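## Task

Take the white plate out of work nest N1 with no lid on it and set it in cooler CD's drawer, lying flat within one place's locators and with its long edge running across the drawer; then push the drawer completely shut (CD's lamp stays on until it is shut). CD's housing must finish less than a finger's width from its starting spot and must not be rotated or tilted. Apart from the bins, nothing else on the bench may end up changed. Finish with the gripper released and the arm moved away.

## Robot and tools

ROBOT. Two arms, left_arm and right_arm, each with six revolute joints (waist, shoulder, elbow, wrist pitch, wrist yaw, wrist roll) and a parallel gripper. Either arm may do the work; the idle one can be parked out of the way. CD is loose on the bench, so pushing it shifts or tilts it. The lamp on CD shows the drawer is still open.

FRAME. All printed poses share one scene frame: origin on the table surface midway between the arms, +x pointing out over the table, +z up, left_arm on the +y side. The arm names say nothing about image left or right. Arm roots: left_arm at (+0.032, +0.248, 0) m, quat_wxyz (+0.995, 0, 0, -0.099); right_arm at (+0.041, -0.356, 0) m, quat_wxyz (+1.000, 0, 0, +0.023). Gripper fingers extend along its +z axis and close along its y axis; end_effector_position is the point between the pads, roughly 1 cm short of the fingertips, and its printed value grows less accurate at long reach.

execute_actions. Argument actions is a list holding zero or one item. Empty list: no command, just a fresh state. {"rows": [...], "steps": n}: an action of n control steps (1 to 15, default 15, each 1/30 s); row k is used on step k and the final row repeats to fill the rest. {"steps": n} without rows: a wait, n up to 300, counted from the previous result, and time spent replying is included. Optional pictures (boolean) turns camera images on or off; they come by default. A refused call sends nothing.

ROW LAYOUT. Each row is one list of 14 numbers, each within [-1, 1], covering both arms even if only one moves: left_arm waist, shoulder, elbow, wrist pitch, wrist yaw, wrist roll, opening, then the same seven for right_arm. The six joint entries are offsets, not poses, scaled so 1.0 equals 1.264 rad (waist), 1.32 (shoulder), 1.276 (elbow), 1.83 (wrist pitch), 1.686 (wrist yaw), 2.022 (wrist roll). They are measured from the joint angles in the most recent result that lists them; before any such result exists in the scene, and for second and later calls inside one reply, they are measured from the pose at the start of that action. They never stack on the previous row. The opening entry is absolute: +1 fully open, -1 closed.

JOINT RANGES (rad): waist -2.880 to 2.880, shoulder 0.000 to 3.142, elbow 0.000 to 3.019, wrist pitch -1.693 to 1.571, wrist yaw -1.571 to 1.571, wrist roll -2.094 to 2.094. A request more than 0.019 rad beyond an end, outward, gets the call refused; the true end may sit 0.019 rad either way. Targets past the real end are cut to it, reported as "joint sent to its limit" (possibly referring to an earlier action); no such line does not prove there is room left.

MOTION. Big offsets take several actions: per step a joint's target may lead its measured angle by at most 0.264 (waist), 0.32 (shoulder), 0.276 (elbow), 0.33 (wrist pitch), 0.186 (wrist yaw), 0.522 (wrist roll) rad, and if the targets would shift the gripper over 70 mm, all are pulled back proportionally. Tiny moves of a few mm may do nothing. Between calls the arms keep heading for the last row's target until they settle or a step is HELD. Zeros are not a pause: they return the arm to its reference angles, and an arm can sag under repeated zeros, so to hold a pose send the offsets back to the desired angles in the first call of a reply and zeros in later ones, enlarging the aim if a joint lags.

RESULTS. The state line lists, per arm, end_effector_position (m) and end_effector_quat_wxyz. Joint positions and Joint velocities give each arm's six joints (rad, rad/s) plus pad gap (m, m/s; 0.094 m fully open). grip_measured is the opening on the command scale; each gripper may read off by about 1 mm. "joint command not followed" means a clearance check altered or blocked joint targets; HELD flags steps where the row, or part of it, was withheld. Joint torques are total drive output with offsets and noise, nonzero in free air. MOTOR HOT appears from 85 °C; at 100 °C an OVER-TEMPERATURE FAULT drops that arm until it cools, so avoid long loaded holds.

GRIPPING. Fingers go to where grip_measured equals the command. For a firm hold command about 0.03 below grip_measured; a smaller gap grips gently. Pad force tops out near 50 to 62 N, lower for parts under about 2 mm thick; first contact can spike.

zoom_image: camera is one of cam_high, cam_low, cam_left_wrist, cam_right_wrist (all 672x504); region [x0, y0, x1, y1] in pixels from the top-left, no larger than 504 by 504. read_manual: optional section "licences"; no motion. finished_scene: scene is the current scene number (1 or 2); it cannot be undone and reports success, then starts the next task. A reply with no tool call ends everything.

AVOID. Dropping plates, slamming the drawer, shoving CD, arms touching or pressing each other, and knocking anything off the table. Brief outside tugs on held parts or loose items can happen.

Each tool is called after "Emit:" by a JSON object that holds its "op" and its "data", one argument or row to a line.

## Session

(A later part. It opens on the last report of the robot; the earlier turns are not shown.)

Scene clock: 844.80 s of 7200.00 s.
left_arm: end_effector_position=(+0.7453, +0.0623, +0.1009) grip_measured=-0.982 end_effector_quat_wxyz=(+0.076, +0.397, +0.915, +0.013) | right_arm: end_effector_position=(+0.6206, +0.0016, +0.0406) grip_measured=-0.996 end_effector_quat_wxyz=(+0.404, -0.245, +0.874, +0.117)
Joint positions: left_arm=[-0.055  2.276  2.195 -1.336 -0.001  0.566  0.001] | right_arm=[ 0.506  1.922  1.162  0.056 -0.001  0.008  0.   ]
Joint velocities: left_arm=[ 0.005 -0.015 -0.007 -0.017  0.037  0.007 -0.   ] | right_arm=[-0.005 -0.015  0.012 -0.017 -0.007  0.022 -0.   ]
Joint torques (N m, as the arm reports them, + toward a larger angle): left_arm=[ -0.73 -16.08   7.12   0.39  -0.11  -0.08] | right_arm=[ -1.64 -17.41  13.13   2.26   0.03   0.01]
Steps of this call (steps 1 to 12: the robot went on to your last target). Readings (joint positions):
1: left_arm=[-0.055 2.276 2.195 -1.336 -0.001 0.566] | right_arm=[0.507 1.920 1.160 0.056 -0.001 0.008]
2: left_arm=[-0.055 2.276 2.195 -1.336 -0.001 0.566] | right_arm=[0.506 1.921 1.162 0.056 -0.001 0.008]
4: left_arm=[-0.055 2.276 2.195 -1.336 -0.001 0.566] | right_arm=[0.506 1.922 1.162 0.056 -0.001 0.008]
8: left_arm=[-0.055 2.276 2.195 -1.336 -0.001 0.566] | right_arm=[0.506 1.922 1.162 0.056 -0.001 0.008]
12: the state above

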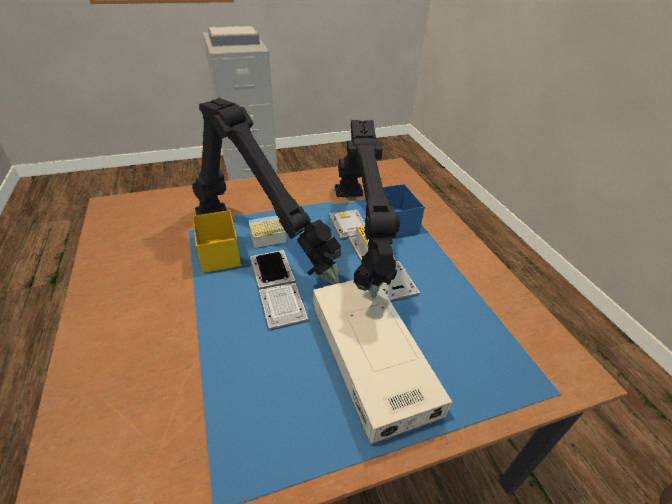

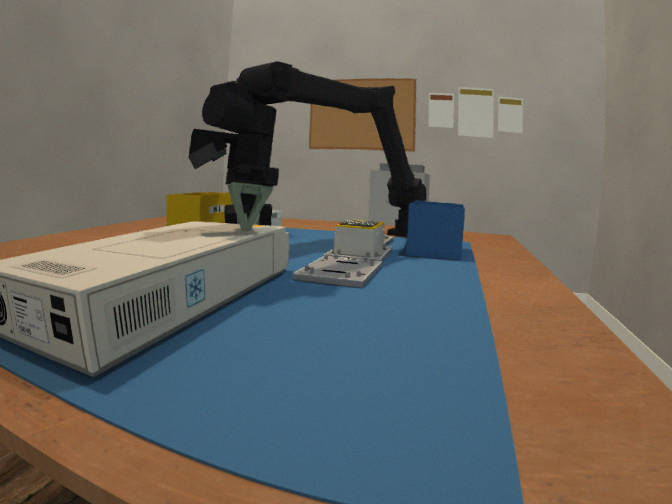

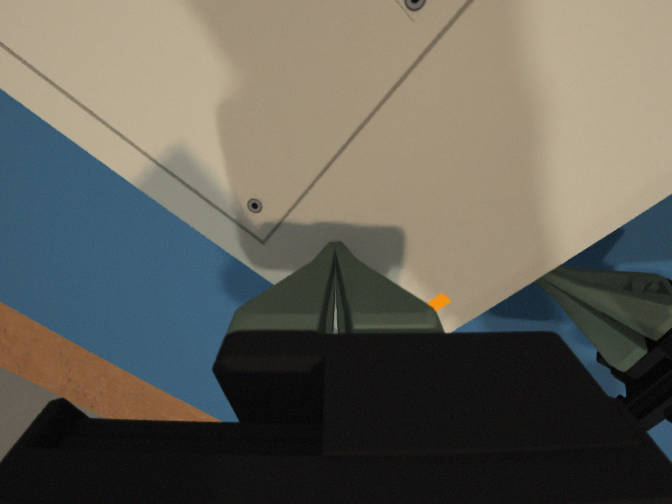

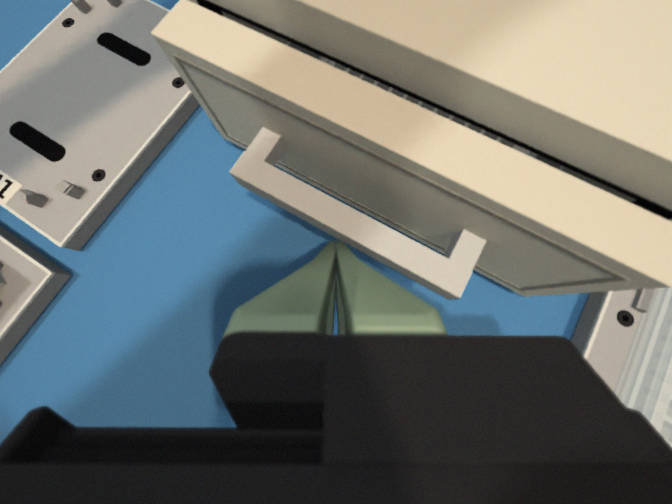

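Emit:
{"op": "execute_actions", "data": {
  "actions": [
    {"rows": [[0,0.075,-0.010,0,0,0,-1,-0.009,0.019,0.036,0.008,0,0,-1],[0,0.075,-0.010,0,0,0,-1,-0.010,0.020,0.038,0.008,0,0,-1],[0,0.075,-0.010,0,0,0,-1,-0.011,0.021,0.040,0.009,0,0,-1],[0,0.075,-0.010,0,0,0,-1,-0.012,0.022,0.042,0.009,0,0,-1],[0,0.075,-0.010,0,0,0,-1,-0.013,0.023,0.044,0.010,0,0,-1],[0,0.075,-0.010,0,0,0,-1,-0.014,0.024,0.046,0.010,0,0,-1],[0,0.075,-0.010,0,0,0,-1,-0.0155,0.025,0.048,0.011,0,0,-1],[0,0.075,-0.010,0,0,0,-1,-0.017,0.025,0.050,0.011,0,0,-1],[0,0.075,-0.010,0,0,0,-1,-0.0185,0.025,0.053,0.012,0,0,-1],[0,0.075,-0.010,0,0,0,-1,-0.020,0.025,0.056,0.012,0,0,-1],[0,0.075,-0.010,0,0,0,-1,-0.022,0.025,0.059,0.013,0,0,-1],[0,0.075,-0.010,0,0,0,-1,-0.024,0.025,0.062,0.014,0,0,-1],[0,0.075,-0.010,0,0,0,-1,-0.026,0.025,0.065,0.015,0,0,-1],[0,0.075,-0.010,0,0,0,-1,-0.028,0.025,0.067,0.016,0,0,-1],[0,0.075,-0.010,0,0,0,-1,-0.029,0.025,0.069,0.016,0,0,-1]], "steps": 15}
  ],
  "pictures": false
}}

Emit:
{"op": "execute_actions", "data": {
  "actions": [
    {"steps": 10}
  ]
}}

Scene clock: 855.80 s of 7200.00 s.
left_arm: end_effector_position=(+0.7452, +0.0623, +0.1009) grip_measured=-0.982 end_effector_quat_wxyz=(+0.076, +0.397, +0.915, +0.013) | right_arm: end_effector_position=(+0.6270, +0.0014, +0.0420) grip_measured=-0.996 end_effector_quat_wxyz=(+0.406, -0.242, +0.873, +0.119)
Joint positions: left_arm=[-0.055  2.276  2.195 -1.336 -0.001  0.566  0.001] | right_arm=[ 0.5    1.93   1.177  0.056 -0.007  0.008  0.   ]
Joint velocities: left_arm=[-0.005 -0.015 -0.002 -0.022 -0.037  0.037 -0.001] | right_arm=[-0.015 -0.005 -0.012 -0.002 -0.007 -0.051 -0.001]
Joint torques (N m, as the arm reports them, + toward a larger angle): left_arm=[ -0.78 -16.05   7.11   0.34  -0.11  -0.07] | right_arm=[ -3.38 -17.68  16.09   2.81   0.31   0.  ]
Steps of this call (steps 1 to 15: the robot went on to your last target; steps 16 to 90: nothing new was sent; then 7.50 s passed at rest; steps 91 to 105: all 15 steps of this action). Readings (joint positions):
91: left_arm=[-0.055 2.276 2.195 -1.336 -0.001 0.566] | right_arm=[0.506 1.922 1.162 0.056 -0.001 0.008]
92: left_arm=[-0.055 2.276 2.195 -1.336 -0.001 0.566] | right_arm=[0.506 1.922 1.163 0.056 -0.001 0.008]
94: left_arm=[-0.055 2.276 2.195 -1.336 -0.001 0.566] | right_arm=[0.506 1.923 1.164 0.056 -0.001 0.008]
98: left_arm=[-0.055 2.276 2.195 -1.336 -0.001 0.566] | right_arm=[0.502 1.928 1.174 0.056 -0.001 0.008]
105: the state above

Scene clock: 856.13 s of 7200.00 s.
left_arm: end_effector_position=(+0.7452, +0.0623, +0.1009) grip_measured=-0.982 end_effector_quat_wxyz=(+0.076, +0.397, +0.915, +0.013) | right_arm: end_effector_position=(+0.6270, +0.0013, +0.0420) grip_measured=-0.996 end_effector_quat_wxyz=(+0.406, -0.242, +0.873, +0.119)
Joint positions: left_arm=[-0.055  2.276  2.195 -1.336 -0.001  0.566  0.001] | right_arm=[ 0.5    1.93   1.177  0.056 -0.008  0.008  0.   ]
Joint velocities: left_arm=[ 0.005 -0.015 -0.007  0.002 -0.081 -0.022 -0.   ] | right_arm=[ 0.005 -0.005 -0.002 -0.022  0.007 -0.051 -0.002]
Joint torques (N m, as the arm reports them, + toward a larger angle): left_arm=[ -0.66 -16.28   7.11   0.41  -0.1   -0.08] | right_arm=[ -3.41 -17.67  16.01   2.82   0.32   0.  ]
Steps of this call (steps 1 to 10: the robot went on to your last target). Readings (joint positions):
1: left_arm=[-0.055 2.276 2.195 -1.336 -0.001 0.566] | right_arm=[0.500 1.930 1.177 0.056 -0.008 0.008]
2: left_arm=[-0.055 2.276 2.195 -1.336 -0.001 0.566] | right_arm=[0.500 1.930 1.177 0.056 -0.008 0.008]
4: left_arm=[-0.055 2.276 2.195 -1.336 -0.001 0.566] | right_arm=[0.500 1.930 1.177 0.056 -0.008 0.008]
8: left_arm=[-0.055 2.276 2.195 -1.336 -0.001 0.566] | right_arm=[0.500 1.930 1.177 0.056 -0.008 0.008]
10: the state above

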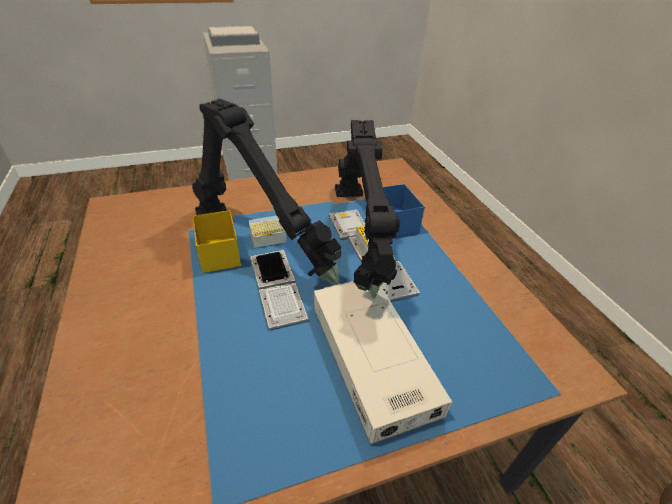

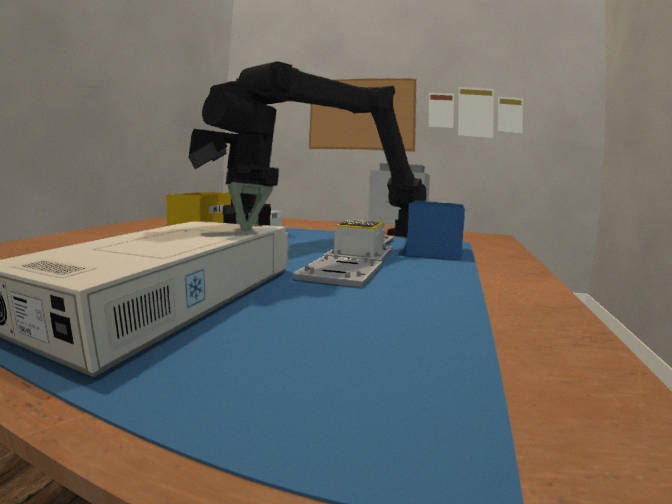

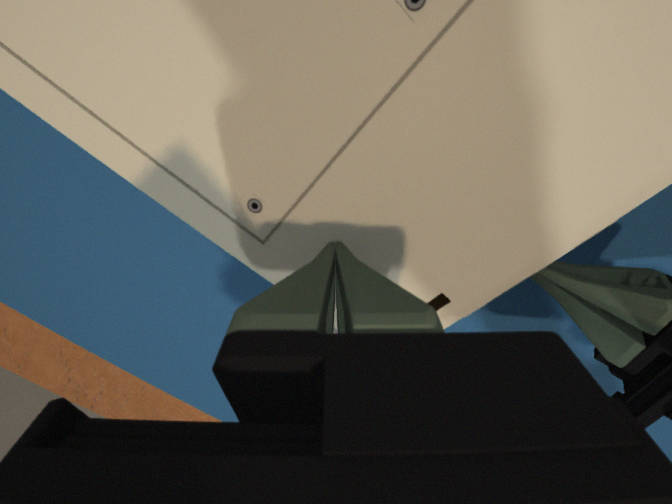

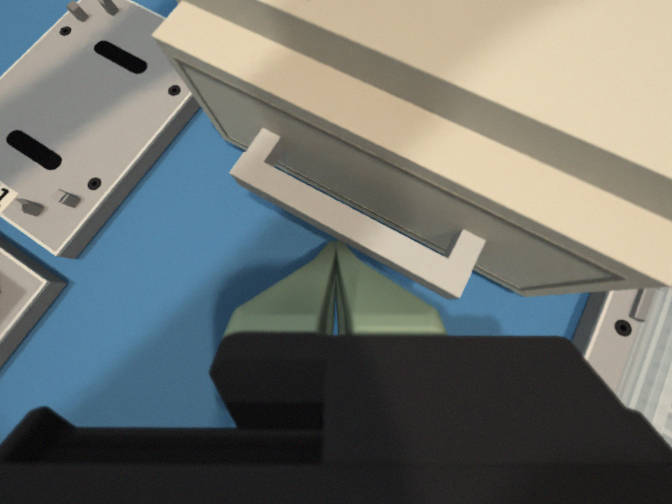

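Emit:
{"op": "execute_actions", "data": {
  "actions": [
    {"rows": [[0,0.060,-0.005,0,0,0,-1,-0.015,0.015,0.040,0.010,0,0,-1],[0,0.045,0,0,0,0,-1,-0.006,0.012,0.020,0.006,0,0,-1],[0,0.030,0.005,0,0,0,-1,0,0.008,0.000,0.004,0,0,-1],[0,0.015,0.01,0,0,0,-1,0.004,0,-0.020,0.004,0,0,-1],[0,0,0.01,0,0,0,-1,0.008,-0.015,-0.040,0.004,0,0,-1],[0,-0.015,0.01,0,0,0,-1,0.010,-0.035,-0.062,0.004,0,0,-1],[0.005,-0.035,0,0,0,0,-1,0.012,-0.060,-0.085,0.004,0,0,-1],[0.012,-0.058,-0.015,0,0,0,-1,0.012,-0.090,-0.110,0.004,0,0,-1],[0.022,-0.083,-0.035,0,0,0,-1,0.012,-0.125,-0.137,0.004,0,0,-1],[0.034,-0.110,-0.058,0,0,0,-1,0.012,-0.160,-0.165,0.004,0,0,-1],[0.047,-0.137,-0.082,0,0,0,-1,0.012,-0.195,-0.192,0.004,0,0,-1],[0.060,-0.162,-0.106,0,0,0,-1,0.012,-0.228,-0.217,0.004,0,0,-1],[0.072,-0.184,-0.128,0,0,0,-1,0.012,-0.257,-0.238,0.004,0,0,-1],[0.082,-0.200,-0.146,0,0,0,-1,0.012,-0.280,-0.254,0.004,0,0,-1],[0.090,-0.210,-0.160,0,0,0,-1,0.012,-0.295,-0.265,0.004,0,0,-1]], "steps": 15}
  ],
  "pictures": false
}}

Emit:
{"op": "execute_actions", "data": {
  "actions": [
    {"steps": 18}
  ]
}}

Scene clock: 870.50 s of 7200.00 s.
left_arm: end_effector_position=(+0.7144, +0.0973, +0.1608) grip_measured=-0.982 end_effector_quat_wxyz=(+0.090, +0.380, +0.921, +0.017) | right_arm: end_effector_position=(+0.5265, -0.0532, +0.0845) grip_measured=-0.996 end_effector_quat_wxyz=(+0.403, -0.247, +0.873, +0.121)
Joint positions: left_arm=[-0.017  2.104  2.052 -1.336 -0.001  0.566  0.001] | right_arm=[ 0.509  1.615  0.857  0.057 -0.01   0.008  0.   ]
Joint velocities: left_arm=[ 0.337 -0.913 -0.593  0.012 -0.022 -0.051  0.   ] | right_arm=[-0.005 -1.372 -0.52  -0.022  0.037  0.11   0.001]
Joint torques (N m, as the arm reports them, + toward a larger angle): left_arm=[  2.42 -24.58   7.14   0.48  -0.1   -0.09] | right_arm=[ -0.2  -13.46  10.16   1.86   0.14   0.  ]
Steps of this call (steps 1 to 15: the robot went on to your last target; steps 16 to 90: nothing new was sent; then 10.87 s passed at rest; steps 91 to 105: all 15 steps of this action). Readings (joint positions):
91: left_arm=[-0.055 2.276 2.195 -1.336 -0.001 0.566] | right_arm=[0.500 1.930 1.177 0.056 -0.009 0.008]
92: left_arm=[-0.055 2.276 2.195 -1.336 -0.001 0.566] | right_arm=[0.500 1.930 1.177 0.056 -0.010 0.008]
94: left_arm=[-0.055 2.274 2.195 -1.336 -0.001 0.566] | right_arm=[0.500 1.930 1.172 0.056 -0.010 0.008]
98: left_arm=[-0.055 2.265 2.192 -1.336 -0.001 0.566] | right_arm=[0.502 1.894 1.098 0.057 -0.010 0.008]
105: the state above

Scene clock: 871.10 s of 7200.00 s.
left_arm: end_effector_position=(+0.7053, +0.1563, +0.2226) grip_measured=-0.982 end_effector_quat_wxyz=(+0.126, +0.340, +0.931, +0.028) | right_arm: end_effector_position=(+0.5230, -0.0554, +0.1272) grip_measured=-0.996 end_effector_quat_wxyz=(+0.437, -0.243, +0.856, +0.131)
Joint positions: left_arm=[ 0.065  1.98   2.005 -1.336 -0.001  0.566  0.001] | right_arm=[ 0.509  1.523  0.839  0.061 -0.01   0.008  0.   ]
Joint velocities: left_arm=[-0.093  0.044 -0.022 -0.002 -0.095 -0.022  0.   ] | right_arm=[ 0.005  0.005 -0.002  0.002 -0.022  0.051 -0.   ]
Joint torques (N m, as the arm reports them, + toward a larger angle): left_arm=[ -0.73 -19.03   7.32   0.56  -0.11  -0.08] | right_arm=[ -0.25 -11.79   9.42   1.77   0.12   0.  ]
Steps of this call (steps 1 to 18: the robot went on to your last target). Readings (joint positions):
1: left_arm=[-0.004 2.072 2.033 -1.336 -0.001 0.566] | right_arm=[0.509 1.573 0.843 0.057 -0.010 0.008]
2: left_arm=[0.010 2.044 2.018 -1.336 -0.001 0.566] | right_arm=[0.509 1.540 0.839 0.057 -0.010 0.008]
4: left_arm=[0.041 2.000 2.012 -1.336 -0.001 0.566] | right_arm=[0.509 1.504 0.840 0.060 -0.010 0.008]
8: left_arm=[0.083 1.955 2.012 -1.336 -0.001 0.566] | right_arm=[0.509 1.506 0.840 0.061 -0.010 0.008]
18: the state above

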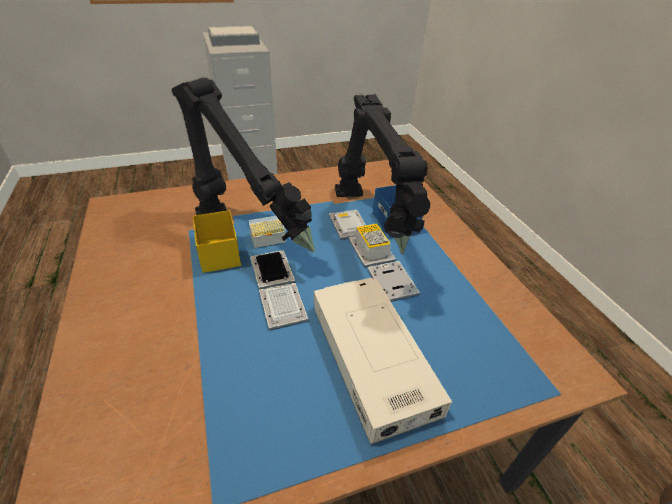

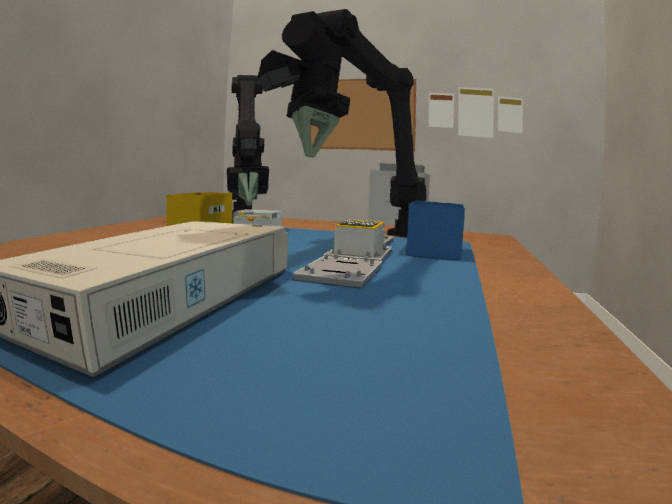

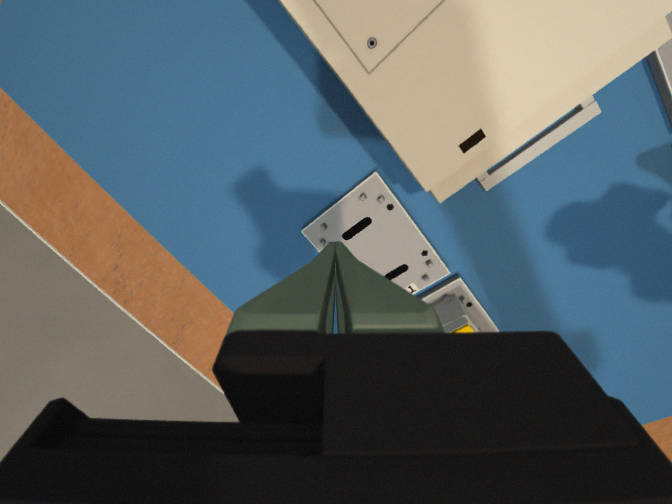

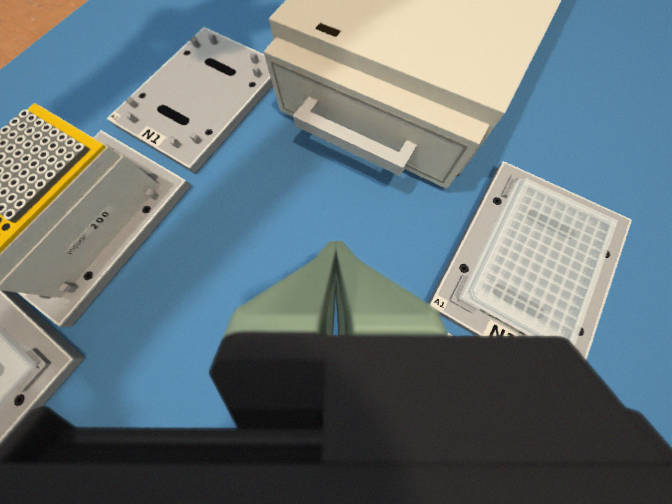

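The drawer is shut, the lamp is off and both arms are clear.

Emit:
{"op": "finished_scene", "data": {
  "scene": 1
}}

The scene is finished: the task was done.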